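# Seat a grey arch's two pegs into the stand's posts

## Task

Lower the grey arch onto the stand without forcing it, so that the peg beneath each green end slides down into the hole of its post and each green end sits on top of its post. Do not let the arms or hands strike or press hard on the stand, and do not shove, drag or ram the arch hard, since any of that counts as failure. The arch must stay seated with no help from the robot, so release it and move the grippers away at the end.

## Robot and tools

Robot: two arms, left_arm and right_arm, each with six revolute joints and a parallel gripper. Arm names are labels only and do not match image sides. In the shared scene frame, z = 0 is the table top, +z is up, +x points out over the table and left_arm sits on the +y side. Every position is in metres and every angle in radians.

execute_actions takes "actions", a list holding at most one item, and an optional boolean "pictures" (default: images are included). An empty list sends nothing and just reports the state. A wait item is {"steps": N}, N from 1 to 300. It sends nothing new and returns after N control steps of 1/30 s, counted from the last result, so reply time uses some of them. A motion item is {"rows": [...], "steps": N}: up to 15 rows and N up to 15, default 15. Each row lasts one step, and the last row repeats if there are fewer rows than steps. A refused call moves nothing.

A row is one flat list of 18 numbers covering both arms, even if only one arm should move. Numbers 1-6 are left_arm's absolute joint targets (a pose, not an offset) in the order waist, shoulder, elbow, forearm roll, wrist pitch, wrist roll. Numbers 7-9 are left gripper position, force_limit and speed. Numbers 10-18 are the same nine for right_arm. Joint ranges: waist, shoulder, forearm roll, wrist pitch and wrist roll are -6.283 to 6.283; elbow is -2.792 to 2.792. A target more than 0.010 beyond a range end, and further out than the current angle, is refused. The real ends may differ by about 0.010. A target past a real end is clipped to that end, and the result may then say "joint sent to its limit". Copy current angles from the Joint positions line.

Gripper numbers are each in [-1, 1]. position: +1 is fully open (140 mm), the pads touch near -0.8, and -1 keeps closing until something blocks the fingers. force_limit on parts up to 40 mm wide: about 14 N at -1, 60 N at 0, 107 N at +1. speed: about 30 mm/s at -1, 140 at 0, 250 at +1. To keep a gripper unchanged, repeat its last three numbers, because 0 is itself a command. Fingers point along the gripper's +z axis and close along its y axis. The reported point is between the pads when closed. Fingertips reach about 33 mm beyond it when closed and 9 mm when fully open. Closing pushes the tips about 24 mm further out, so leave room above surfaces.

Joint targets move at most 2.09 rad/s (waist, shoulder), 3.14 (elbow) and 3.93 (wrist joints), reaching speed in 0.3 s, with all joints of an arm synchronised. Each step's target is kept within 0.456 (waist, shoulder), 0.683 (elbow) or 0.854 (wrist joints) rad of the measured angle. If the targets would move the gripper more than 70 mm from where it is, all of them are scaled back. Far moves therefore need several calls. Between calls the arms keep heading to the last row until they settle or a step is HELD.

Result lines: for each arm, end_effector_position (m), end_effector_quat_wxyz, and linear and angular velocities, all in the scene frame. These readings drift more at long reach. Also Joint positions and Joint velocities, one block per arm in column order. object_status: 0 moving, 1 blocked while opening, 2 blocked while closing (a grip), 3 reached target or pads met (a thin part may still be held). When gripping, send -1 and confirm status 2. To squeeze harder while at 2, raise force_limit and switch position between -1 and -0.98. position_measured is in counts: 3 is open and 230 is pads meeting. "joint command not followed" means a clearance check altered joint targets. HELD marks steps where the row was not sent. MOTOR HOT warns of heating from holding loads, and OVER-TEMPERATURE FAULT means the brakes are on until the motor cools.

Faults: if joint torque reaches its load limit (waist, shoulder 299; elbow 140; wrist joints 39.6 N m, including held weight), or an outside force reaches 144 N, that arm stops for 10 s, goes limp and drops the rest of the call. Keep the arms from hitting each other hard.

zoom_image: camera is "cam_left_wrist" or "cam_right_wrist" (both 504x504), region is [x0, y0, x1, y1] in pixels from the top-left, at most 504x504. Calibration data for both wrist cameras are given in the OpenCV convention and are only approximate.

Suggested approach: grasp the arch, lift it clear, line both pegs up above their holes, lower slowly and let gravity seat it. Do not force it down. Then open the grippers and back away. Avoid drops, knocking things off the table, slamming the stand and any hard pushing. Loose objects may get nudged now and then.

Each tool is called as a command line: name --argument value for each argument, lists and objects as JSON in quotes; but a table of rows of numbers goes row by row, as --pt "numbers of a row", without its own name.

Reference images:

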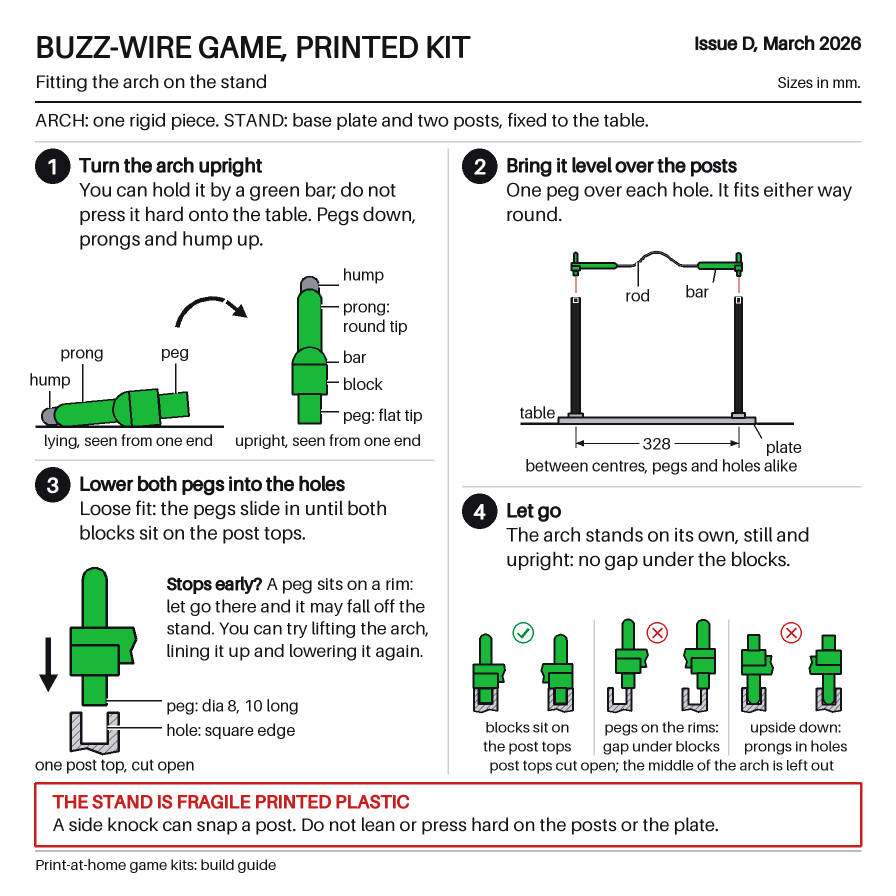

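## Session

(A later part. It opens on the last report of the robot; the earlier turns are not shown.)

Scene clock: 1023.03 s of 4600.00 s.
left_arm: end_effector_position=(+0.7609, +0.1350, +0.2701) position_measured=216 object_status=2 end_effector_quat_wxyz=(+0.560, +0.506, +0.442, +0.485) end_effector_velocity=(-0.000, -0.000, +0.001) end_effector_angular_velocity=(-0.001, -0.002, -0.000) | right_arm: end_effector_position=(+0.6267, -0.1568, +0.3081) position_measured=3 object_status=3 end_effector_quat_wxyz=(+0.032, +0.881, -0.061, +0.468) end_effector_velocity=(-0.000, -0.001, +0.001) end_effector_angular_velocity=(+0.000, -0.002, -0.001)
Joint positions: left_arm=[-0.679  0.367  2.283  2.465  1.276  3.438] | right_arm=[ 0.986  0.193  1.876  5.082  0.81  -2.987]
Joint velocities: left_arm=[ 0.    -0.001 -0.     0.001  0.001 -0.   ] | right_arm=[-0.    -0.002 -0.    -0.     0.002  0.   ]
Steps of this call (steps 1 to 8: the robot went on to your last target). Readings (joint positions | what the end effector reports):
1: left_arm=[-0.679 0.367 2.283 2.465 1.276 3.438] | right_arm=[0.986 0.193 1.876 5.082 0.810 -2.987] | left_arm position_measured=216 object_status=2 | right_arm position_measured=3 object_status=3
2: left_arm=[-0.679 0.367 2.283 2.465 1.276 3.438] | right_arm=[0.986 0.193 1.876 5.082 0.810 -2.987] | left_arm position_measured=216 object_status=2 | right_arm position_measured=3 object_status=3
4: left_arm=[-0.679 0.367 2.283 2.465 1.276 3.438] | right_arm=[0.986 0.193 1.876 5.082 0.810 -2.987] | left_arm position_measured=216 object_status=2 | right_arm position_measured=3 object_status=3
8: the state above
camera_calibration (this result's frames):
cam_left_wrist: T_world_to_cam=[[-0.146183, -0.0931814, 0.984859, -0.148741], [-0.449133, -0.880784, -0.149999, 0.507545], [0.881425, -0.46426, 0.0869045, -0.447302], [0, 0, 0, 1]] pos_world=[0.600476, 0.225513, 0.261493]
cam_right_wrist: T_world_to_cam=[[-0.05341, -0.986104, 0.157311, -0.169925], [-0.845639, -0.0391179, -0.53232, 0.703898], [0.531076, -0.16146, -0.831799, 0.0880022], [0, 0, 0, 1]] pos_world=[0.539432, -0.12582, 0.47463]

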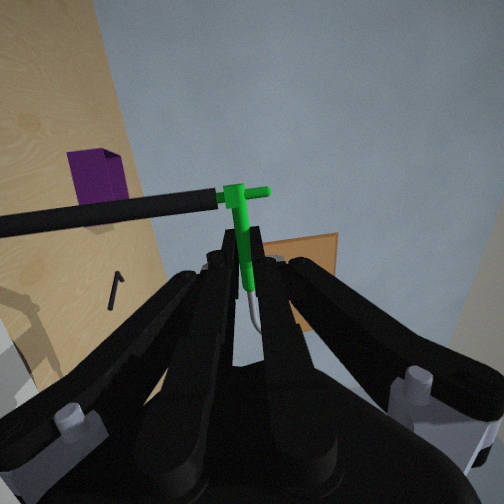

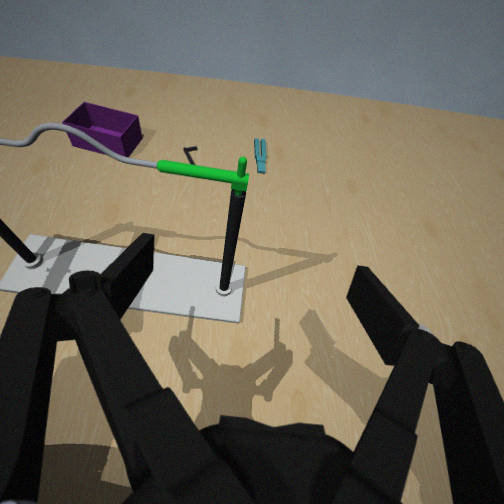

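execute_actions --actions '[{"rows": [[-0.67928,0.36747,2.28280,2.46517,1.27596,3.43090,-1,-0.3,-0.7,0.9860,0.1928,1.8760,5.0818,0.8105,-2.9871,1,0,0],[-0.67928,0.36747,2.28280,2.46517,1.27596,3.43090,-1,-0.3,-0.7,0.9860,0.1928,1.8760,5.0818,0.8105,-2.9871,1,0,0],[-0.67928,0.36747,2.28280,2.46517,1.27596,3.43090,-1,-0.3,-0.7,0.9860,0.1928,1.8760,5.0818,0.8105,-2.9871,1,0,0],[-0.67928,0.36747,2.28280,2.46517,1.27596,3.43090,-1,-0.3,-0.7,0.9860,0.1928,1.8760,5.0818,0.8105,-2.9871,1,0,0],[-0.67928,0.36747,2.28280,2.46517,1.27596,3.43090,-1,-0.3,-0.7,0.9860,0.1928,1.8760,5.0818,0.8105,-2.9871,1,0,0],[-0.67928,0.36747,2.28280,2.46517,1.27596,3.43090,-1,-0.3,-0.7,0.9860,0.1928,1.8760,5.0818,0.8105,-2.9871,1,0,0],[-0.67928,0.36747,2.28280,2.46517,1.27596,3.43090,-1,-0.3,-0.7,0.9860,0.1928,1.8760,5.0818,0.8105,-2.9871,1,0,0],[-0.67969,0.36766,2.28246,2.46398,1.27621,3.43145,-1,-0.3,-0.7,0.9860,0.1928,1.8760,5.0818,0.8105,-2.9871,1,0,0]], "steps": 15}]' --pictures false

execute_actions --actions '[{"steps": 8}]'

zoom_image --camera "cam_right_wrist" --region '[228, 184, 250, 202]'

Scene clock: 1058.60 s of 4600.00 s.
left_arm: end_effector_position=(+0.7609, +0.1351, +0.2699) position_measured=216 object_status=2 end_effector_quat_wxyz=(+0.561, +0.505, +0.445, +0.483) end_effector_velocity=(-0.000, +0.000, +0.001) end_effector_angular_velocity=(+0.000, -0.001, +0.003) | right_arm: end_effector_position=(+0.6267, -0.1568, +0.3081) position_measured=3 object_status=3 end_effector_quat_wxyz=(+0.032, +0.881, -0.061, +0.468) end_effector_velocity=(-0.000, -0.000, -0.000) end_effector_angular_velocity=(+0.001, +0.000, +0.000)
Joint positions: left_arm=[-0.68   0.368  2.283  2.464  1.276  3.431] | right_arm=[ 0.986  0.193  1.876  5.082  0.81  -2.987]
Joint velocities: left_arm=[-0.001 -0.001 -0.    -0.004  0.001  0.002] | right_arm=[-0.    -0.     0.001  0.    -0.001  0.001]
Steps of this call (steps 1 to 15: the robot went on to your last target; steps 16 to 90: nothing new was sent; then 32.07 s passed at rest; steps 91 to 105: all 15 steps of this action). Readings (joint positions | what the end effector reports):
91: left_arm=[-0.679 0.367 2.283 2.465 1.276 3.438] | right_arm=[0.986 0.193 1.876 5.082 0.810 -2.987] | left_arm position_measured=216 object_status=2 | right_arm position_measured=3 object_status=3
92: left_arm=[-0.679 0.367 2.283 2.465 1.276 3.434] | right_arm=[0.986 0.193 1.876 5.082 0.810 -2.987] | left_arm position_measured=216 object_status=2 | right_arm position_measured=3 object_status=3
94: left_arm=[-0.679 0.367 2.283 2.465 1.276 3.431] | right_arm=[0.986 0.193 1.876 5.082 0.810 -2.987] | left_arm position_measured=216 object_status=2 | right_arm position_measured=3 object_status=3
98: left_arm=[-0.679 0.367 2.283 2.465 1.276 3.431] | right_arm=[0.986 0.193 1.876 5.082 0.810 -2.987] | left_arm position_measured=216 object_status=2 | right_arm position_measured=3 object_status=3
105: the state above

Scene clock: 1058.87 s of 4600.00 s.
left_arm: end_effector_position=(+0.7609, +0.1351, +0.2700) position_measured=216 object_status=2 end_effector_quat_wxyz=(+0.561, +0.504, +0.445, +0.483) end_effector_velocity=(+0.000, -0.000, -0.000) end_effector_angular_velocity=(+0.000, +0.000, +0.000) | right_arm: end_effector_position=(+0.6267, -0.1568, +0.3081) position_measured=3 object_status=3 end_effector_quat_wxyz=(+0.032, +0.881, -0.061, +0.468) end_effector_velocity=(+0.000, +0.000, -0.001) end_effector_angular_velocity=(-0.001, +0.001, -0.000)
Joint positions: left_arm=[-0.68   0.368  2.283  2.464  1.276  3.431] | right_arm=[ 0.986  0.193  1.876  5.082  0.81  -2.987]
Joint velocities: left_arm=[-0.     0.001 -0.001 -0.     0.     0.   ] | right_arm=[-0.     0.001  0.     0.    -0.     0.   ]
Steps of this call (steps 1 to 8: the robot went on to your last target). Readings (joint positions | what the end effector reports):
1: left_arm=[-0.680 0.368 2.283 2.464 1.276 3.431] | right_arm=[0.986 0.193 1.876 5.082 0.810 -2.987] | left_arm position_measured=216 object_status=2 | right_arm position_measured=3 object_status=3
2: left_arm=[-0.680 0.368 2.283 2.464 1.276 3.431] | right_arm=[0.986 0.193 1.876 5.082 0.810 -2.987] | left_arm position_measured=216 object_status=2 | right_arm position_measured=3 object_status=3
4: left_arm=[-0.680 0.368 2.283 2.464 1.276 3.431] | right_arm=[0.986 0.193 1.876 5.082 0.810 -2.987] | left_arm position_measured=216 object_status=2 | right_arm position_measured=3 object_status=3
8: the state above
camera_calibration (this result's frames):
cam_left_wrist: T_world_to_cam=[[-0.145099, -0.0860651, 0.985667, -0.150681], [-0.449224, -0.881879, -0.143133, 0.505915], [0.881558, -0.463554, 0.0892975, -0.448144], [0, 0, 0, 1]] pos_world=[0.600471, 0.225448, 0.260953]
cam_right_wrist: T_world_to_cam=[[-0.05341, -0.986104, 0.157311, -0.169925], [-0.845639, -0.039118, -0.53232, 0.703898], [0.531076, -0.16146, -0.831799, 0.0880021], [0, 0, 0, 1]] pos_world=[0.539432, -0.12582, 0.47463]

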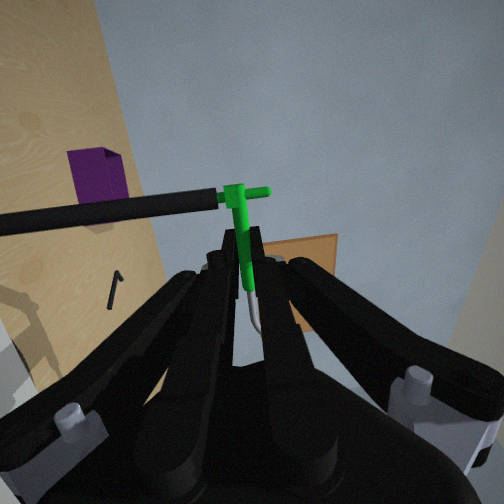

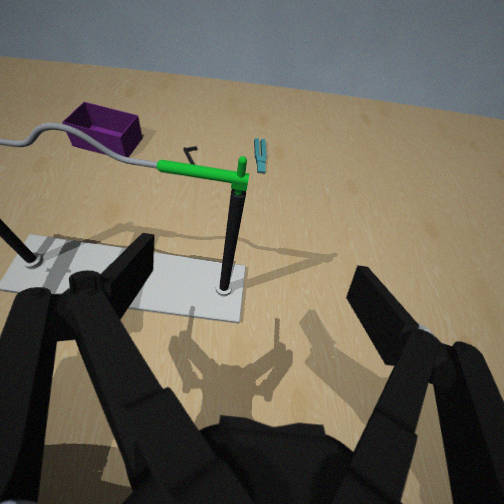

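Region (228, 184, 250, 202) of cam_right_wrist's 504x504 image, scaled by 22.909, with more detail than that image has; it fills the top 412 rows of this view, and the rest is white.

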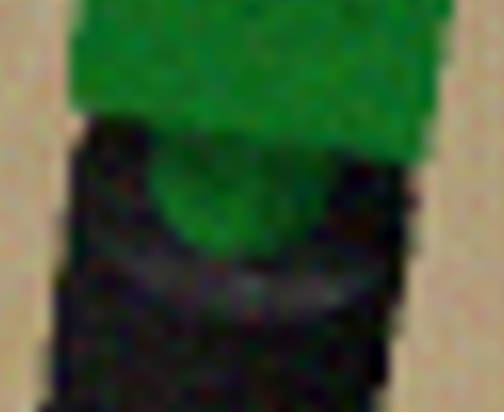

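execute_actions --actions '[{"rows": [[-0.67969,0.36766,2.28246,2.46398,1.27621,3.43350,-1,-0.3,-0.7,0.9860,0.1928,1.8760,5.0818,0.8105,-2.9871,1,0,0],[-0.67969,0.36766,2.28246,2.46398,1.27621,3.43350,-1,-0.3,-0.7,0.9860,0.1928,1.8760,5.0818,0.8105,-2.9871,1,0,0],[-0.67969,0.36766,2.28246,2.46398,1.27621,3.43350,-1,-0.3,-0.7,0.9860,0.1928,1.8760,5.0818,0.8105,-2.9871,1,0,0],[-0.67969,0.36766,2.28246,2.46398,1.27621,3.43350,-1,-0.3,-0.7,0.9860,0.1928,1.8760,5.0818,0.8105,-2.9871,1,0,0],[-0.67969,0.36766,2.28246,2.46398,1.27621,3.43350,-1,-0.3,-0.7,0.9860,0.1928,1.8760,5.0818,0.8105,-2.9871,1,0,0],[-0.67969,0.36766,2.28246,2.46398,1.27621,3.43350,-1,-0.3,-0.7,0.9860,0.1928,1.8760,5.0818,0.8105,-2.9871,1,0,0],[-0.67969,0.36766,2.28246,2.46398,1.27621,3.43350,-1,-0.3,-0.7,0.9860,0.1928,1.8760,5.0818,0.8105,-2.9871,1,0,0],[-0.67969,0.36766,2.28246,2.46398,1.27621,3.43700,-1,-0.3,-0.7,0.9860,0.1928,1.8760,5.0818,0.8105,-2.9871,1,0,0]], "steps": 15}]' --pictures false

execute_actions --actions '[{"steps": 8}]'

zoom_image --camera "cam_right_wrist" --region '[228, 184, 250, 202]'

Scene clock: 1069.10 s of 4600.00 s.
left_arm: end_effector_position=(+0.7610, +0.1350, +0.2701) position_measured=216 object_status=2 end_effector_quat_wxyz=(+0.560, +0.506, +0.443, +0.484) end_effector_velocity=(+0.000, +0.000, +0.001) end_effector_angular_velocity=(-0.001, -0.001, +0.001) | right_arm: end_effector_position=(+0.6267, -0.1568, +0.3081) position_measured=3 object_status=3 end_effector_quat_wxyz=(+0.032, +0.881, -0.061, +0.468) end_effector_velocity=(-0.000, -0.000, -0.002) end_effector_angular_velocity=(-0.001, +0.002, -0.000)
Joint positions: left_arm=[-0.68   0.368  2.282  2.464  1.276  3.437] | right_arm=[ 0.986  0.193  1.876  5.082  0.81  -2.987]
Joint velocities: left_arm=[-0.    -0.001 -0.    -0.001  0.     0.   ] | right_arm=[0.    0.001 0.001 0.    0.    0.001]
Steps of this call (steps 1 to 15: the robot went on to your last target; steps 16 to 90: nothing new was sent; then 6.73 s passed at rest; steps 91 to 105: all 15 steps of this action). Readings (joint positions | what the end effector reports):
91: left_arm=[-0.680 0.368 2.282 2.464 1.276 3.432] | right_arm=[0.986 0.193 1.876 5.082 0.810 -2.987] | left_arm position_measured=216 object_status=2 | right_arm position_measured=3 object_status=3
92: left_arm=[-0.680 0.368 2.282 2.464 1.276 3.433] | right_arm=[0.986 0.193 1.876 5.082 0.810 -2.987] | left_arm position_measured=216 object_status=2 | right_arm position_measured=3 object_status=3
94: left_arm=[-0.680 0.368 2.282 2.464 1.276 3.433] | right_arm=[0.986 0.193 1.876 5.082 0.810 -2.987] | left_arm position_measured=216 object_status=2 | right_arm position_measured=3 object_status=3
98: left_arm=[-0.680 0.368 2.282 2.464 1.276 3.434] | right_arm=[0.986 0.193 1.876 5.082 0.810 -2.987] | left_arm position_measured=216 object_status=2 | right_arm position_measured=3 object_status=3
105: the state above

Scene clock: 1069.37 s of 4600.00 s.
left_arm: end_effector_position=(+0.7610, +0.1350, +0.2701) position_measured=216 object_status=2 end_effector_quat_wxyz=(+0.560, +0.506, +0.443, +0.484) end_effector_velocity=(+0.000, -0.000, +0.000) end_effector_angular_velocity=(+0.000, -0.001, -0.001) | right_arm: end_effector_position=(+0.6267, -0.1568, +0.3081) position_measured=3 object_status=3 end_effector_quat_wxyz=(+0.032, +0.881, -0.061, +0.468) end_effector_velocity=(+0.001, +0.000, +0.000) end_effector_angular_velocity=(-0.000, -0.001, -0.002)
Joint positions: left_arm=[-0.68   0.368  2.282  2.464  1.276  3.437] | right_arm=[ 0.986  0.193  1.876  5.082  0.81  -2.987]
Joint velocities: left_arm=[ 0.     0.    -0.     0.001  0.001  0.   ] | right_arm=[-0.     0.001 -0.002 -0.     0.002  0.   ]
Steps of this call (steps 1 to 8: the robot went on to your last target). Readings (joint positions | what the end effector reports):
1: left_arm=[-0.680 0.368 2.282 2.464 1.276 3.437] | right_arm=[0.986 0.193 1.876 5.082 0.810 -2.987] | left_arm position_measured=216 object_status=2 | right_arm position_measured=3 object_status=3
2: left_arm=[-0.680 0.368 2.282 2.464 1.276 3.437] | right_arm=[0.986 0.193 1.876 5.082 0.810 -2.987] | left_arm position_measured=216 object_status=2 | right_arm position_measured=3 object_status=3
4: left_arm=[-0.680 0.368 2.282 2.464 1.276 3.437] | right_arm=[0.986 0.193 1.876 5.082 0.810 -2.987] | left_arm position_measured=216 object_status=2 | right_arm position_measured=3 object_status=3
8: the state above
camera_calibration (this result's frames):
cam_left_wrist: T_world_to_cam=[[-0.145874, -0.0914775, 0.985065, -0.149249], [-0.448651, -0.88132, -0.148282, 0.506771], [0.881722, -0.463581, 0.0875201, -0.44783], [0, 0, 0, 1]] pos_world=[0.600454, 0.225369, 0.261359]
cam_right_wrist: T_world_to_cam=[[-0.0534099, -0.986104, 0.157311, -0.169925], [-0.845639, -0.0391181, -0.53232, 0.703898], [0.531076, -0.16146, -0.831799, 0.0880022], [0, 0, 0, 1]] pos_world=[0.539432, -0.12582, 0.47463]

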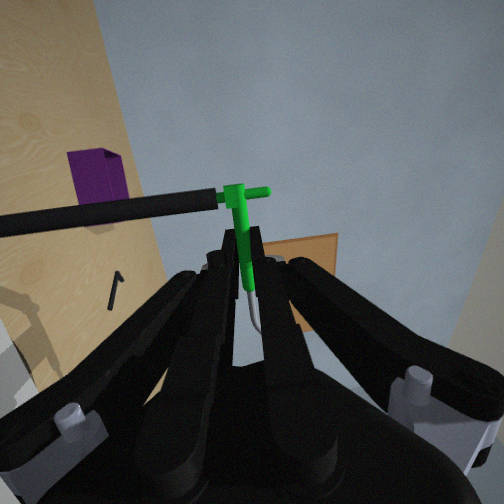

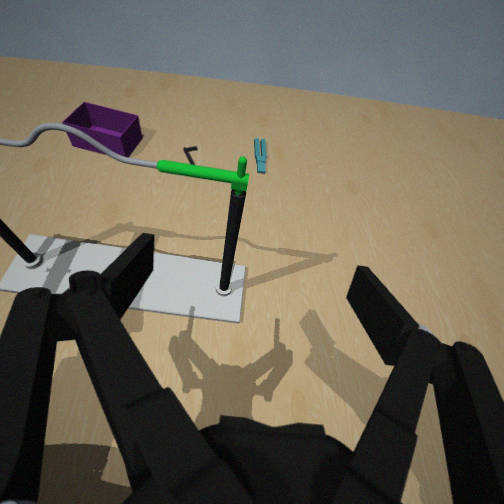

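Region (228, 184, 250, 202) of cam_right_wrist's 504x504 image, scaled by 22.909, with more detail than that image has; it fills the top 412 rows of this view, and the rest is white.

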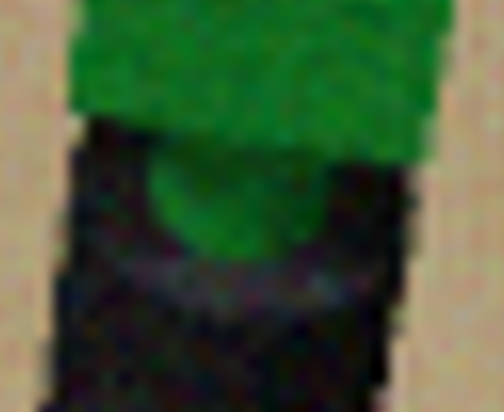

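execute_actions --actions '[{"rows": [[-0.67969,0.36766,2.28246,2.46398,1.27621,3.43100,-1,-0.3,-0.7,0.9860,0.1928,1.8760,5.0818,0.8105,-2.9871,1,0,0],[-0.67969,0.36766,2.28246,2.46398,1.27621,3.43100,-1,-0.3,-0.7,0.9860,0.1928,1.8760,5.0818,0.8105,-2.9871,1,0,0],[-0.67969,0.36766,2.28246,2.46398,1.27621,3.43100,-1,-0.3,-0.7,0.9860,0.1928,1.8760,5.0818,0.8105,-2.9871,1,0,0],[-0.67969,0.36766,2.28246,2.46398,1.27621,3.43100,-1,-0.3,-0.7,0.9860,0.1928,1.8760,5.0818,0.8105,-2.9871,1,0,0],[-0.67969,0.36766,2.28246,2.46398,1.27621,3.43100,-1,-0.3,-0.7,0.9860,0.1928,1.8760,5.0818,0.8105,-2.9871,1,0,0],[-0.67969,0.36766,2.28246,2.46398,1.27621,3.43100,-1,-0.3,-0.7,0.9860,0.1928,1.8760,5.0818,0.8105,-2.9871,1,0,0],[-0.68018,0.36789,2.28206,2.46255,1.27651,3.43166,-1,-0.3,-0.7,0.9860,0.1928,1.8760,5.0818,0.8105,-2.9871,1,0,0]], "steps": 15}]' --pictures false

execute_actions --actions '[{"steps": 6}]'

zoom_image --camera "cam_right_wrist" --region '[228, 184, 250, 202]'

Scene clock: 1096.20 s of 4600.00 s.
left_arm: end_effector_position=(+0.7610, +0.1350, +0.2703) position_measured=216 object_status=2 end_effector_quat_wxyz=(+0.561, +0.504, +0.445, +0.483) end_effector_velocity=(-0.000, +0.000, +0.001) end_effector_angular_velocity=(+0.000, -0.002, +0.001) | right_arm: end_effector_position=(+0.6267, -0.1568, +0.3081) position_measured=3 object_status=3 end_effector_quat_wxyz=(+0.032, +0.881, -0.061, +0.468) end_effector_velocity=(+0.000, -0.000, +0.001) end_effector_angular_velocity=(+0.001, -0.001, -0.001)
Joint positions: left_arm=[-0.68   0.368  2.282  2.463  1.276  3.432] | right_arm=[ 0.986  0.193  1.876  5.082  0.81  -2.987]
Joint velocities: left_arm=[-0.    -0.    -0.    -0.001  0.001  0.001] | right_arm=[ 0.    -0.    -0.001  0.     0.001  0.   ]
Steps of this call (steps 1 to 15: the robot went on to your last target; steps 16 to 90: nothing new was sent; then 23.33 s passed at rest; steps 91 to 105: all 15 steps of this action). Readings (joint positions | what the end effector reports):
91: left_arm=[-0.680 0.368 2.282 2.464 1.276 3.437] | right_arm=[0.986 0.193 1.876 5.082 0.810 -2.987] | left_arm position_measured=216 object_status=2 | right_arm position_measured=3 object_status=3
92: left_arm=[-0.680 0.368 2.282 2.464 1.276 3.434] | right_arm=[0.986 0.193 1.876 5.082 0.810 -2.987] | left_arm position_measured=216 object_status=2 | right_arm position_measured=3 object_status=3
94: left_arm=[-0.680 0.368 2.282 2.464 1.276 3.432] | right_arm=[0.986 0.193 1.876 5.082 0.810 -2.987] | left_arm position_measured=216 object_status=2 | right_arm position_measured=3 object_status=3
98: left_arm=[-0.680 0.368 2.282 2.464 1.276 3.431] | right_arm=[0.986 0.193 1.876 5.082 0.810 -2.987] | left_arm position_measured=216 object_status=2 | right_arm position_measured=3 object_status=3
105: the state above

Scene clock: 1096.40 s of 4600.00 s.
left_arm: end_effector_position=(+0.7610, +0.1350, +0.2701) position_measured=216 object_status=2 end_effector_quat_wxyz=(+0.561, +0.504, +0.445, +0.483) end_effector_velocity=(+0.000, +0.000, -0.000) end_effector_angular_velocity=(-0.000, +0.000, +0.001) | right_arm: end_effector_position=(+0.6267, -0.1568, +0.3081) position_measured=3 object_status=3 end_effector_quat_wxyz=(+0.032, +0.881, -0.061, +0.468) end_effector_velocity=(-0.000, +0.000, +0.001) end_effector_angular_velocity=(+0.002, -0.001, +0.001)
Joint positions: left_arm=[-0.68   0.368  2.282  2.463  1.277  3.432] | right_arm=[ 0.986  0.193  1.876  5.082  0.81  -2.987]
Joint velocities: left_arm=[ 0.     0.     0.    -0.001  0.001 -0.   ] | right_arm=[ 0.    -0.001 -0.    -0.    -0.     0.   ]
Steps of this call (steps 1 to 6: the robot went on to your last target). Readings (joint positions | what the end effector reports):
1: left_arm=[-0.680 0.368 2.282 2.463 1.276 3.432] | right_arm=[0.986 0.193 1.876 5.082 0.810 -2.987] | left_arm position_measured=216 object_status=2 | right_arm position_measured=3 object_status=3
2: left_arm=[-0.680 0.368 2.282 2.463 1.277 3.432] | right_arm=[0.986 0.193 1.876 5.082 0.810 -2.987] | left_arm position_measured=216 object_status=2 | right_arm position_measured=3 object_status=3
4: left_arm=[-0.680 0.368 2.282 2.463 1.277 3.432] | right_arm=[0.986 0.193 1.876 5.082 0.810 -2.987] | left_arm position_measured=216 object_status=2 | right_arm position_measured=3 object_status=3
6: the state above
camera_calibration (this result's frames):
cam_left_wrist: T_world_to_cam=[[-0.145123, -0.0856641, 0.985698, -0.150822], [-0.448497, -0.882318, -0.142711, 0.505267], [0.881924, -0.462793, 0.0896244, -0.448711], [0, 0, 0, 1]] pos_world=[0.600452, 0.225226, 0.260988]
cam_right_wrist: T_world_to_cam=[[-0.0534098, -0.986104, 0.157312, -0.169925], [-0.845639, -0.0391183, -0.53232, 0.703898], [0.531076, -0.16146, -0.831799, 0.0880022], [0, 0, 0, 1]] pos_world=[0.539432, -0.12582, 0.47463]

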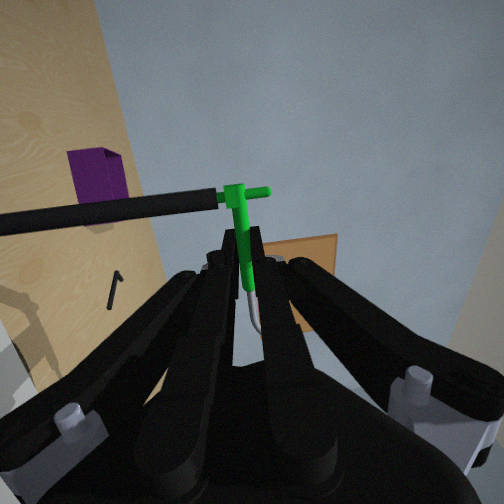

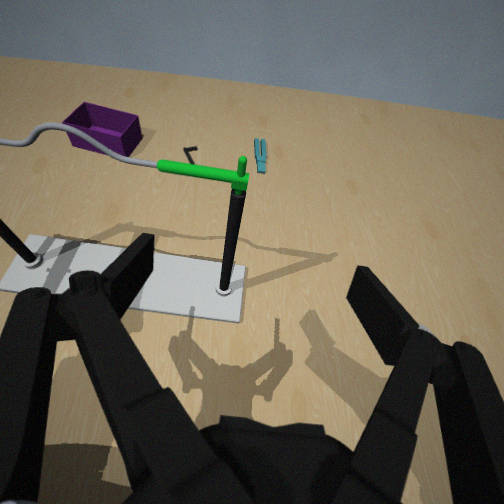

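Region (228, 184, 250, 202) of cam_right_wrist's 504x504 image, scaled by 22.909, with more detail than that image has; it fills the top 412 rows of this view, and the rest is white.

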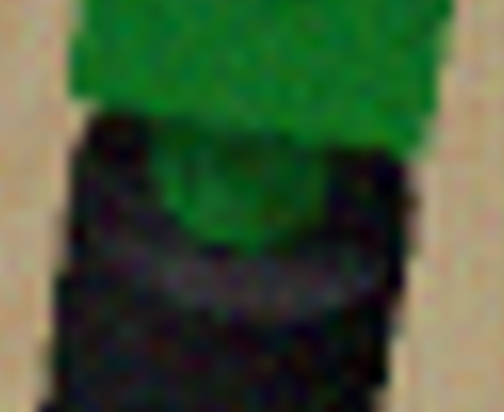

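execute_actions --actions '[{"rows": [[-0.68018,0.36789,2.28206,2.46255,1.27651,3.43450,-1,-0.3,-0.7,0.9860,0.1928,1.8760,5.0818,0.8105,-2.9871,1,0,0],[-0.68018,0.36789,2.28206,2.46255,1.27651,3.43450,-1,-0.3,-0.7,0.9860,0.1928,1.8760,5.0818,0.8105,-2.9871,1,0,0],[-0.68018,0.36789,2.28206,2.46255,1.27651,3.43450,-1,-0.3,-0.7,0.9860,0.1928,1.8760,5.0818,0.8105,-2.9871,1,0,0],[-0.68018,0.36789,2.28206,2.46255,1.27651,3.43450,-1,-0.3,-0.7,0.9860,0.1928,1.8760,5.0818,0.8105,-2.9871,1,0,0],[-0.68018,0.36789,2.28206,2.46255,1.27651,3.43450,-1,-0.3,-0.7,0.9860,0.1928,1.8760,5.0818,0.8105,-2.9871,1,0,0],[-0.68018,0.36789,2.28206,2.46255,1.27651,3.43450,-1,-0.3,-0.7,0.9860,0.1928,1.8760,5.0818,0.8105,-2.9871,1,0,0],[-0.68018,0.36789,2.28206,2.46255,1.27651,3.43450,-1,-0.3,-0.7,0.9860,0.1928,1.8760,5.0818,0.8105,-2.9871,1,0,0],[-0.68018,0.36789,2.28206,2.46255,1.27651,3.43800,-1,-0.3,-0.7,0.9860,0.1928,1.8760,5.0818,0.8105,-2.9871,1,0,0]], "steps": 15}]' --pictures false

execute_actions --actions '[{"steps": 6}]'

zoom_image --camera "cam_right_wrist" --region '[228, 184, 250, 202]'

Scene clock: 1105.27 s of 4600.00 s.
left_arm: end_effector_position=(+0.7610, +0.1350, +0.2701) position_measured=216 object_status=2 end_effector_quat_wxyz=(+0.560, +0.506, +0.443, +0.485) end_effector_velocity=(+0.000, +0.000, -0.001) end_effector_angular_velocity=(+0.001, +0.001, +0.000) | right_arm: end_effector_position=(+0.6267, -0.1568, +0.3081) position_measured=3 object_status=3 end_effector_quat_wxyz=(+0.032, +0.881, -0.061, +0.468) end_effector_velocity=(-0.000, -0.000, +0.000) end_effector_angular_velocity=(-0.000, -0.000, -0.001)
Joint positions: left_arm=[-0.68   0.368  2.282  2.463  1.276  3.438] | right_arm=[ 0.986  0.193  1.876  5.082  0.81  -2.987]
Joint velocities: left_arm=[-0.     0.     0.    -0.001 -0.001  0.   ] | right_arm=[ 0.    -0.     0.    -0.     0.001  0.   ]
Steps of this call (steps 1 to 15: the robot went on to your last target; steps 16 to 90: nothing new was sent; then 5.37 s passed at rest; steps 91 to 105: all 15 steps of this action). Readings (joint positions | what the end effector reports):
91: left_arm=[-0.680 0.368 2.282 2.463 1.277 3.432] | right_arm=[0.986 0.193 1.876 5.082 0.810 -2.987] | left_arm position_measured=216 object_status=2 | right_arm position_measured=3 object_status=3
92: left_arm=[-0.680 0.368 2.282 2.463 1.276 3.434] | right_arm=[0.986 0.193 1.876 5.082 0.810 -2.987] | left_arm position_measured=216 object_status=2 | right_arm position_measured=3 object_status=3
94: left_arm=[-0.680 0.368 2.282 2.463 1.276 3.434] | right_arm=[0.986 0.193 1.876 5.082 0.810 -2.987] | left_arm position_measured=216 object_status=2 | right_arm position_measured=3 object_status=3
98: left_arm=[-0.680 0.368 2.282 2.463 1.276 3.435] | right_arm=[0.986 0.193 1.876 5.082 0.810 -2.987] | left_arm position_measured=216 object_status=2 | right_arm position_measured=3 object_status=3
105: the state above

Scene clock: 1105.47 s of 4600.00 s.
left_arm: end_effector_position=(+0.7610, +0.1350, +0.2701) position_measured=216 object_status=2 end_effector_quat_wxyz=(+0.560, +0.506, +0.443, +0.485) end_effector_velocity=(+0.000, +0.000, +0.001) end_effector_angular_velocity=(-0.001, -0.001, +0.001) | right_arm: end_effector_position=(+0.6267, -0.1568, +0.3081) position_measured=3 object_status=3 end_effector_quat_wxyz=(+0.032, +0.881, -0.061, +0.468) end_effector_velocity=(+0.000, +0.001, -0.001) end_effector_angular_velocity=(-0.000, +0.001, +0.001)
Joint positions: left_arm=[-0.68   0.368  2.282  2.463  1.276  3.438] | right_arm=[ 0.986  0.193  1.876  5.082  0.81  -2.987]
Joint velocities: left_arm=[ 0.    -0.001 -0.    -0.001  0.     0.   ] | right_arm=[ 0.     0.002 -0.001  0.    -0.001 -0.   ]
Steps of this call (steps 1 to 6: the robot went on to your last target). Readings (joint positions | what the end effector reports):
1: left_arm=[-0.680 0.368 2.282 2.463 1.276 3.438] | right_arm=[0.986 0.193 1.876 5.082 0.810 -2.987] | left_arm position_measured=216 object_status=2 | right_arm position_measured=3 object_status=3
2: left_arm=[-0.680 0.368 2.282 2.463 1.276 3.438] | right_arm=[0.986 0.193 1.876 5.082 0.810 -2.987] | left_arm position_measured=216 object_status=2 | right_arm position_measured=3 object_status=3
4: left_arm=[-0.680 0.368 2.282 2.463 1.276 3.438] | right_arm=[0.986 0.193 1.876 5.082 0.810 -2.987] | left_arm position_measured=216 object_status=2 | right_arm position_measured=3 object_status=3
6: the state above
camera_calibration (this result's frames):
cam_left_wrist: T_world_to_cam=[[-0.145813, -0.0919621, 0.985029, -0.149204], [-0.447836, -0.88168, -0.148606, 0.506265], [0.882146, -0.4628, 0.0873764, -0.448272], [0, 0, 0, 1]] pos_world=[0.600409, 0.225182, 0.261373]
cam_right_wrist: T_world_to_cam=[[-0.0534097, -0.986104, 0.157312, -0.169925], [-0.845639, -0.0391182, -0.53232, 0.703898], [0.531076, -0.16146, -0.831799, 0.0880022], [0, 0, 0, 1]] pos_world=[0.539432, -0.12582, 0.47463]

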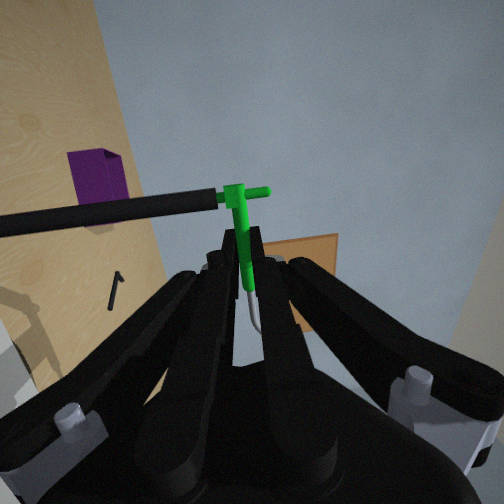

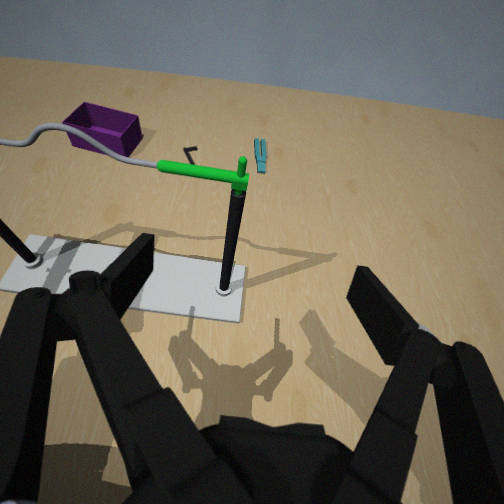

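Region (228, 184, 250, 202) of cam_right_wrist's 504x504 image, scaled by 22.909, with more detail than that image has; it fills the top 412 rows of this view, and the rest is white.

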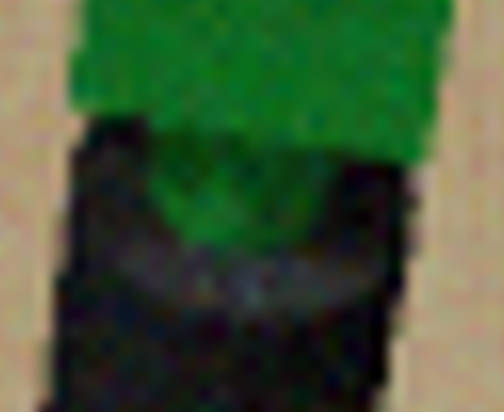

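execute_actions --actions '[{"rows": [[-0.68018,0.36789,2.28206,2.46255,1.27651,3.43160,-1,-0.3,-0.7,0.9860,0.1928,1.8760,5.0818,0.8105,-2.9871,1,0,0],[-0.68018,0.36789,2.28206,2.46255,1.27651,3.43160,-1,-0.3,-0.7,0.9860,0.1928,1.8760,5.0818,0.8105,-2.9871,1,0,0],[-0.68018,0.36789,2.28206,2.46255,1.27651,3.43160,-1,-0.3,-0.7,0.9860,0.1928,1.8760,5.0818,0.8105,-2.9871,1,0,0],[-0.68018,0.36789,2.28206,2.46255,1.27651,3.43160,-1,-0.3,-0.7,0.9860,0.1928,1.8760,5.0818,0.8105,-2.9871,1,0,0],[-0.68018,0.36789,2.28206,2.46255,1.27651,3.43160,-1,-0.3,-0.7,0.9860,0.1928,1.8760,5.0818,0.8105,-2.9871,1,0,0],[-0.68018,0.36789,2.28206,2.46255,1.27651,3.43160,-1,-0.3,-0.7,0.9860,0.1928,1.8760,5.0818,0.8105,-2.9871,1,0,0],[-0.68018,0.36789,2.28206,2.46255,1.27651,3.43160,-1,-0.3,-0.7,0.9860,0.1928,1.8760,5.0818,0.8105,-2.9871,1,0,0],[-0.67895,0.36732,2.28307,2.46613,1.27576,3.42994,-1,-0.3,-0.7,0.9860,0.1928,1.8760,5.0818,0.8105,-2.9871,1,0,0]], "steps": 15}]' --pictures false

execute_actions --actions '[{"rows": [[-0.67993,0.36778,2.28226,2.46327,1.27636,3.43127,-1,-0.3,-0.7,0.9860,0.1928,1.8760,5.0818,0.8105,-2.9871,1,0,0]], "steps": 15}]'

zoom_image --camera "cam_right_wrist" --region '[228, 184, 250, 202]'

Scene clock: 1115.63 s of 4600.00 s.
left_arm: end_effector_position=(+0.7609, +0.1350, +0.2701) position_measured=216 object_status=2 end_effector_quat_wxyz=(+0.562, +0.505, +0.444, +0.482) end_effector_velocity=(-0.000, +0.000, -0.000) end_effector_angular_velocity=(+0.000, +0.001, -0.001) | right_arm: end_effector_position=(+0.6267, -0.1568, +0.3081) position_measured=3 object_status=3 end_effector_quat_wxyz=(+0.032, +0.881, -0.061, +0.468) end_effector_velocity=(+0.001, +0.001, +0.001) end_effector_angular_velocity=(+0.002, -0.001, +0.001)
Joint positions: left_arm=[-0.679  0.367  2.283  2.466  1.276  3.43 ] | right_arm=[ 0.986  0.193  1.876  5.082  0.81  -2.987]
Joint velocities: left_arm=[ 0.001 -0.001  0.001  0.001 -0.001 -0.   ] | right_arm=[ 0.     0.001 -0.002 -0.    -0.001  0.   ]
Steps of this call (steps 1 to 15: the robot went on to your last target; steps 16 to 90: nothing new was sent; then 6.67 s passed at rest; steps 91 to 105: all 15 steps of this action). Readings (joint positions | what the end effector reports):
91: left_arm=[-0.680 0.368 2.282 2.463 1.277 3.438] | right_arm=[0.986 0.193 1.876 5.082 0.810 -2.987] | left_arm position_measured=216 object_status=2 | right_arm position_measured=3 object_status=3
92: left_arm=[-0.680 0.368 2.282 2.463 1.277 3.435] | right_arm=[0.986 0.193 1.876 5.082 0.810 -2.987] | left_arm position_measured=216 object_status=2 | right_arm position_measured=3 object_status=3
94: left_arm=[-0.680 0.368 2.282 2.463 1.277 3.432] | right_arm=[0.986 0.193 1.876 5.082 0.810 -2.987] | left_arm position_measured=216 object_status=2 | right_arm position_measured=3 object_status=3
98: left_arm=[-0.680 0.368 2.282 2.463 1.277 3.432] | right_arm=[0.986 0.193 1.876 5.082 0.810 -2.987] | left_arm position_measured=216 object_status=2 | right_arm position_measured=3 object_status=3
105: the state above

Scene clock: 1116.13 s of 4600.00 s.
left_arm: end_effector_position=(+0.7610, +0.1350, +0.2701) position_measured=216 object_status=2 end_effector_quat_wxyz=(+0.561, +0.504, +0.445, +0.483) end_effector_velocity=(+0.000, +0.000, -0.000) end_effector_angular_velocity=(-0.000, +0.000, +0.001) | right_arm: end_effector_position=(+0.6267, -0.1568, +0.3081) position_measured=3 object_status=3 end_effector_quat_wxyz=(+0.032, +0.881, -0.061, +0.468) end_effector_velocity=(-0.000, +0.000, +0.000) end_effector_angular_velocity=(+0.001, -0.000, +0.001)
Joint positions: left_arm=[-0.68   0.368  2.282  2.463  1.276  3.431] | right_arm=[ 0.986  0.193  1.876  5.082  0.81  -2.987]
Joint velocities: left_arm=[-0.     0.    -0.    -0.001 -0.    -0.   ] | right_arm=[ 0.    -0.001  0.     0.    -0.001 -0.   ]
Steps of this call (steps 1 to 15: all 15 steps of this action). Readings (joint positions | what the end effector reports):
1: left_arm=[-0.679 0.367 2.283 2.466 1.276 3.430] | right_arm=[0.986 0.193 1.876 5.082 0.810 -2.987] | left_arm position_measured=216 object_status=2 | right_arm position_measured=3 object_status=3
2: left_arm=[-0.679 0.367 2.283 2.465 1.276 3.430] | right_arm=[0.986 0.193 1.876 5.082 0.810 -2.987] | left_arm position_measured=216 object_status=2 | right_arm position_measured=3 object_status=3
4: left_arm=[-0.680 0.367 2.283 2.464 1.276 3.431] | right_arm=[0.986 0.193 1.876 5.082 0.810 -2.987] | left_arm position_measured=216 object_status=2 | right_arm position_measured=3 object_status=3
8: left_arm=[-0.680 0.368 2.282 2.463 1.276 3.431] | right_arm=[0.986 0.193 1.876 5.082 0.810 -2.987] | left_arm position_measured=216 object_status=2 | right_arm position_measured=3 object_status=3
15: the state above
camera_calibration (this result's frames):
cam_left_wrist: T_world_to_cam=[[-0.14505, -0.0856013, 0.985714, -0.150825], [-0.448869, -0.882137, -0.142658, 0.505546], [0.881747, -0.463149, 0.0895299, -0.44845], [0, 0, 0, 1]] pos_world=[0.600466, 0.225351, 0.26094]
cam_right_wrist: T_world_to_cam=[[-0.0534101, -0.986104, 0.157311, -0.169925], [-0.845639, -0.0391179, -0.53232, 0.703898], [0.531076, -0.16146, -0.831799, 0.0880022], [0, 0, 0, 1]] pos_world=[0.539432, -0.12582, 0.47463]

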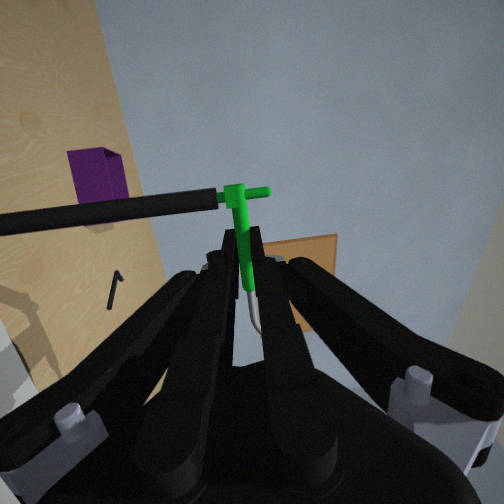

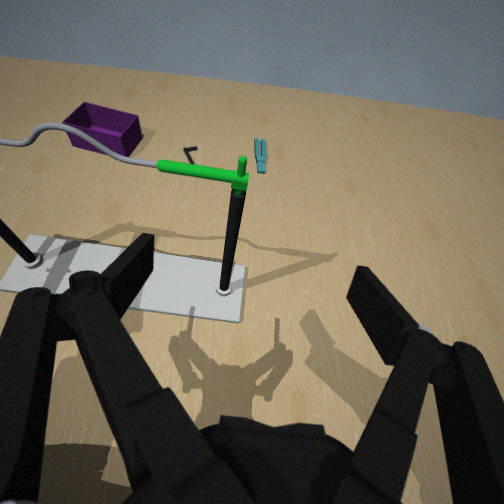

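Region (228, 184, 250, 202) of cam_right_wrist's 504x504 image, scaled by 22.909, with more detail than that image has; it fills the top 412 rows of this view, and the rest is white.

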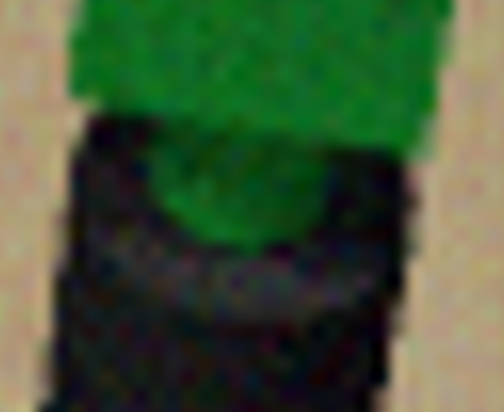

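execute_actions --actions '[{"rows": [[-0.67993,0.36778,2.28226,2.46327,1.27636,3.43420,-1,-0.3,-0.7,0.9860,0.1928,1.8760,5.0818,0.8105,-2.9871,1,0,0],[-0.67993,0.36778,2.28226,2.46327,1.27636,3.43420,-1,-0.3,-0.7,0.9860,0.1928,1.8760,5.0818,0.8105,-2.9871,1,0,0],[-0.67993,0.36778,2.28226,2.46327,1.27636,3.43420,-1,-0.3,-0.7,0.9860,0.1928,1.8760,5.0818,0.8105,-2.9871,1,0,0],[-0.67993,0.36778,2.28226,2.46327,1.27636,3.43420,-1,-0.3,-0.7,0.9860,0.1928,1.8760,5.0818,0.8105,-2.9871,1,0,0],[-0.67993,0.36778,2.28226,2.46327,1.27636,3.43420,-1,-0.3,-0.7,0.9860,0.1928,1.8760,5.0818,0.8105,-2.9871,1,0,0],[-0.67993,0.36778,2.28226,2.46327,1.27636,3.43420,-1,-0.3,-0.7,0.9860,0.1928,1.8760,5.0818,0.8105,-2.9871,1,0,0],[-0.67993,0.36778,2.28226,2.46327,1.27636,3.43420,-1,-0.3,-0.7,0.9860,0.1928,1.8760,5.0818,0.8105,-2.9871,1,0,0],[-0.67993,0.36778,2.28226,2.46327,1.27636,3.43770,-1,-0.3,-0.7,0.9860,0.1928,1.8760,5.0818,0.8105,-2.9871,1,0,0]], "steps": 15}]' --pictures false

execute_actions --actions '[{"steps": 6}]'

zoom_image --camera "cam_right_wrist" --region '[228, 184, 250, 202]'

Scene clock: 1121.70 s of 4600.00 s.
left_arm: end_effector_position=(+0.7610, +0.1350, +0.2701) position_measured=216 object_status=2 end_effector_quat_wxyz=(+0.560, +0.506, +0.443, +0.485) end_effector_velocity=(-0.000, +0.000, +0.001) end_effector_angular_velocity=(-0.001, -0.001, +0.001) | right_arm: end_effector_position=(+0.6267, -0.1568, +0.3081) position_measured=3 object_status=3 end_effector_quat_wxyz=(+0.032, +0.881, -0.061, +0.468) end_effector_velocity=(+0.000, +0.000, -0.002) end_effector_angular_velocity=(-0.002, +0.001, -0.001)
Joint positions: left_arm=[-0.68   0.368  2.282  2.463  1.276  3.438] | right_arm=[ 0.986  0.193  1.876  5.082  0.81  -2.987]
Joint velocities: left_arm=[ 0.    -0.001 -0.    -0.001  0.     0.   ] | right_arm=[ 0.     0.002 -0.    -0.001  0.001  0.001]
Steps of this call (steps 1 to 15: the robot went on to your last target; steps 16 to 90: nothing new was sent; then 2.07 s passed at rest; steps 91 to 105: all 15 steps of this action). Readings (joint positions | what the end effector reports):
91: left_arm=[-0.680 0.368 2.282 2.463 1.276 3.431] | right_arm=[0.986 0.193 1.876 5.082 0.810 -2.987] | left_arm position_measured=216 object_status=2 | right_arm position_measured=3 object_status=3
92: left_arm=[-0.680 0.368 2.282 2.463 1.276 3.433] | right_arm=[0.986 0.193 1.876 5.082 0.810 -2.987] | left_arm position_measured=216 object_status=2 | right_arm position_measured=3 object_status=3
94: left_arm=[-0.680 0.368 2.282 2.463 1.276 3.434] | right_arm=[0.986 0.193 1.876 5.082 0.810 -2.987] | left_arm position_measured=216 object_status=2 | right_arm position_measured=3 object_status=3
98: left_arm=[-0.680 0.368 2.282 2.463 1.276 3.434] | right_arm=[0.986 0.193 1.876 5.082 0.810 -2.987] | left_arm position_measured=216 object_status=2 | right_arm position_measured=3 object_status=3
105: the state above

Scene clock: 1121.90 s of 4600.00 s.
left_arm: end_effector_position=(+0.7610, +0.1350, +0.2701) position_measured=216 object_status=2 end_effector_quat_wxyz=(+0.560, +0.506, +0.443, +0.485) end_effector_velocity=(+0.000, -0.000, -0.001) end_effector_angular_velocity=(-0.000, +0.001, +0.000) | right_arm: end_effector_position=(+0.6267, -0.1568, +0.3081) position_measured=3 object_status=3 end_effector_quat_wxyz=(+0.032, +0.881, -0.061, +0.468) end_effector_velocity=(+0.000, +0.000, -0.000) end_effector_angular_velocity=(+0.001, +0.000, -0.000)
Joint positions: left_arm=[-0.68   0.368  2.282  2.463  1.276  3.438] | right_arm=[ 0.986  0.193  1.876  5.082  0.81  -2.987]
Joint velocities: left_arm=[-0.     0.001 -0.    -0.    -0.    -0.001] | right_arm=[-0.     0.    -0.001  0.    -0.     0.   ]
Steps of this call (steps 1 to 6: the robot went on to your last target). Readings (joint positions | what the end effector reports):
1: left_arm=[-0.680 0.368 2.282 2.463 1.276 3.438] | right_arm=[0.986 0.193 1.876 5.082 0.810 -2.987] | left_arm position_measured=216 object_status=2 | right_arm position_measured=3 object_status=3
2: left_arm=[-0.680 0.368 2.282 2.463 1.276 3.438] | right_arm=[0.986 0.193 1.876 5.082 0.810 -2.987] | left_arm position_measured=216 object_status=2 | right_arm position_measured=3 object_status=3
4: left_arm=[-0.680 0.368 2.282 2.463 1.276 3.438] | right_arm=[0.986 0.193 1.876 5.082 0.810 -2.987] | left_arm position_measured=216 object_status=2 | right_arm position_measured=3 object_status=3
6: the state above
camera_calibration (this result's frames):
cam_left_wrist: T_world_to_cam=[[-0.145895, -0.0919096, 0.985022, -0.149167], [-0.448213, -0.881483, -0.148635, 0.506548], [0.881941, -0.463185, 0.0874085, -0.448047], [0, 0, 0, 1]] pos_world=[0.60043, 0.225276, 0.261387]
cam_right_wrist: T_world_to_cam=[[-0.05341, -0.986104, 0.157311, -0.169925], [-0.845639, -0.039118, -0.53232, 0.703898], [0.531076, -0.16146, -0.831799, 0.0880021], [0, 0, 0, 1]] pos_world=[0.539432, -0.12582, 0.47463]

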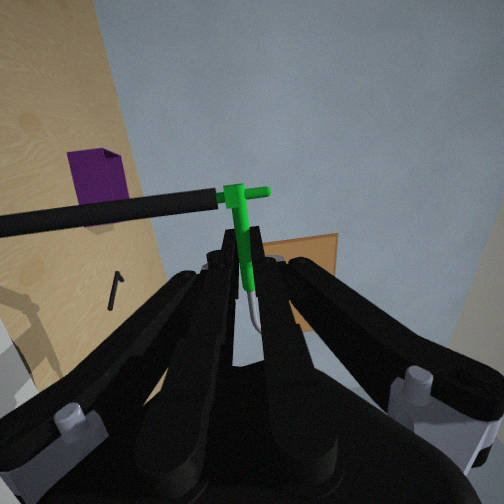

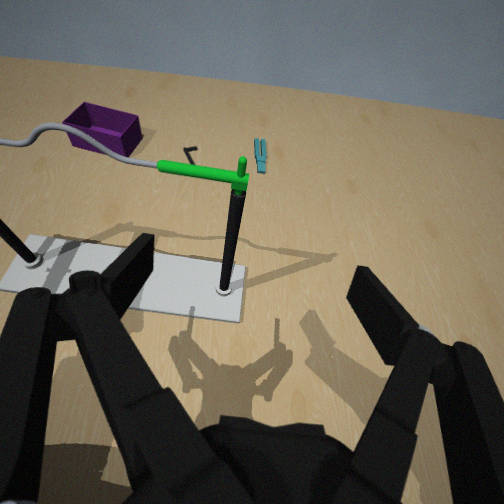

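Region (228, 184, 250, 202) of cam_right_wrist's 504x504 image, scaled by 22.909, with more detail than that image has; it fills the top 412 rows of this view, and the rest is white.

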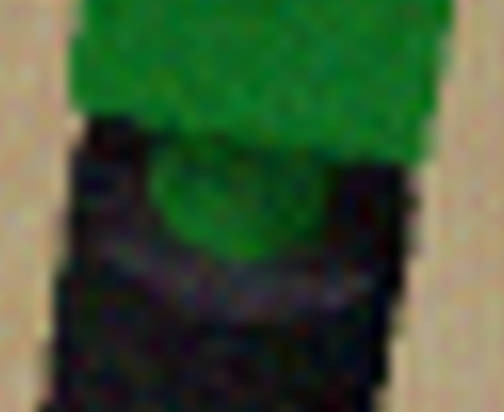

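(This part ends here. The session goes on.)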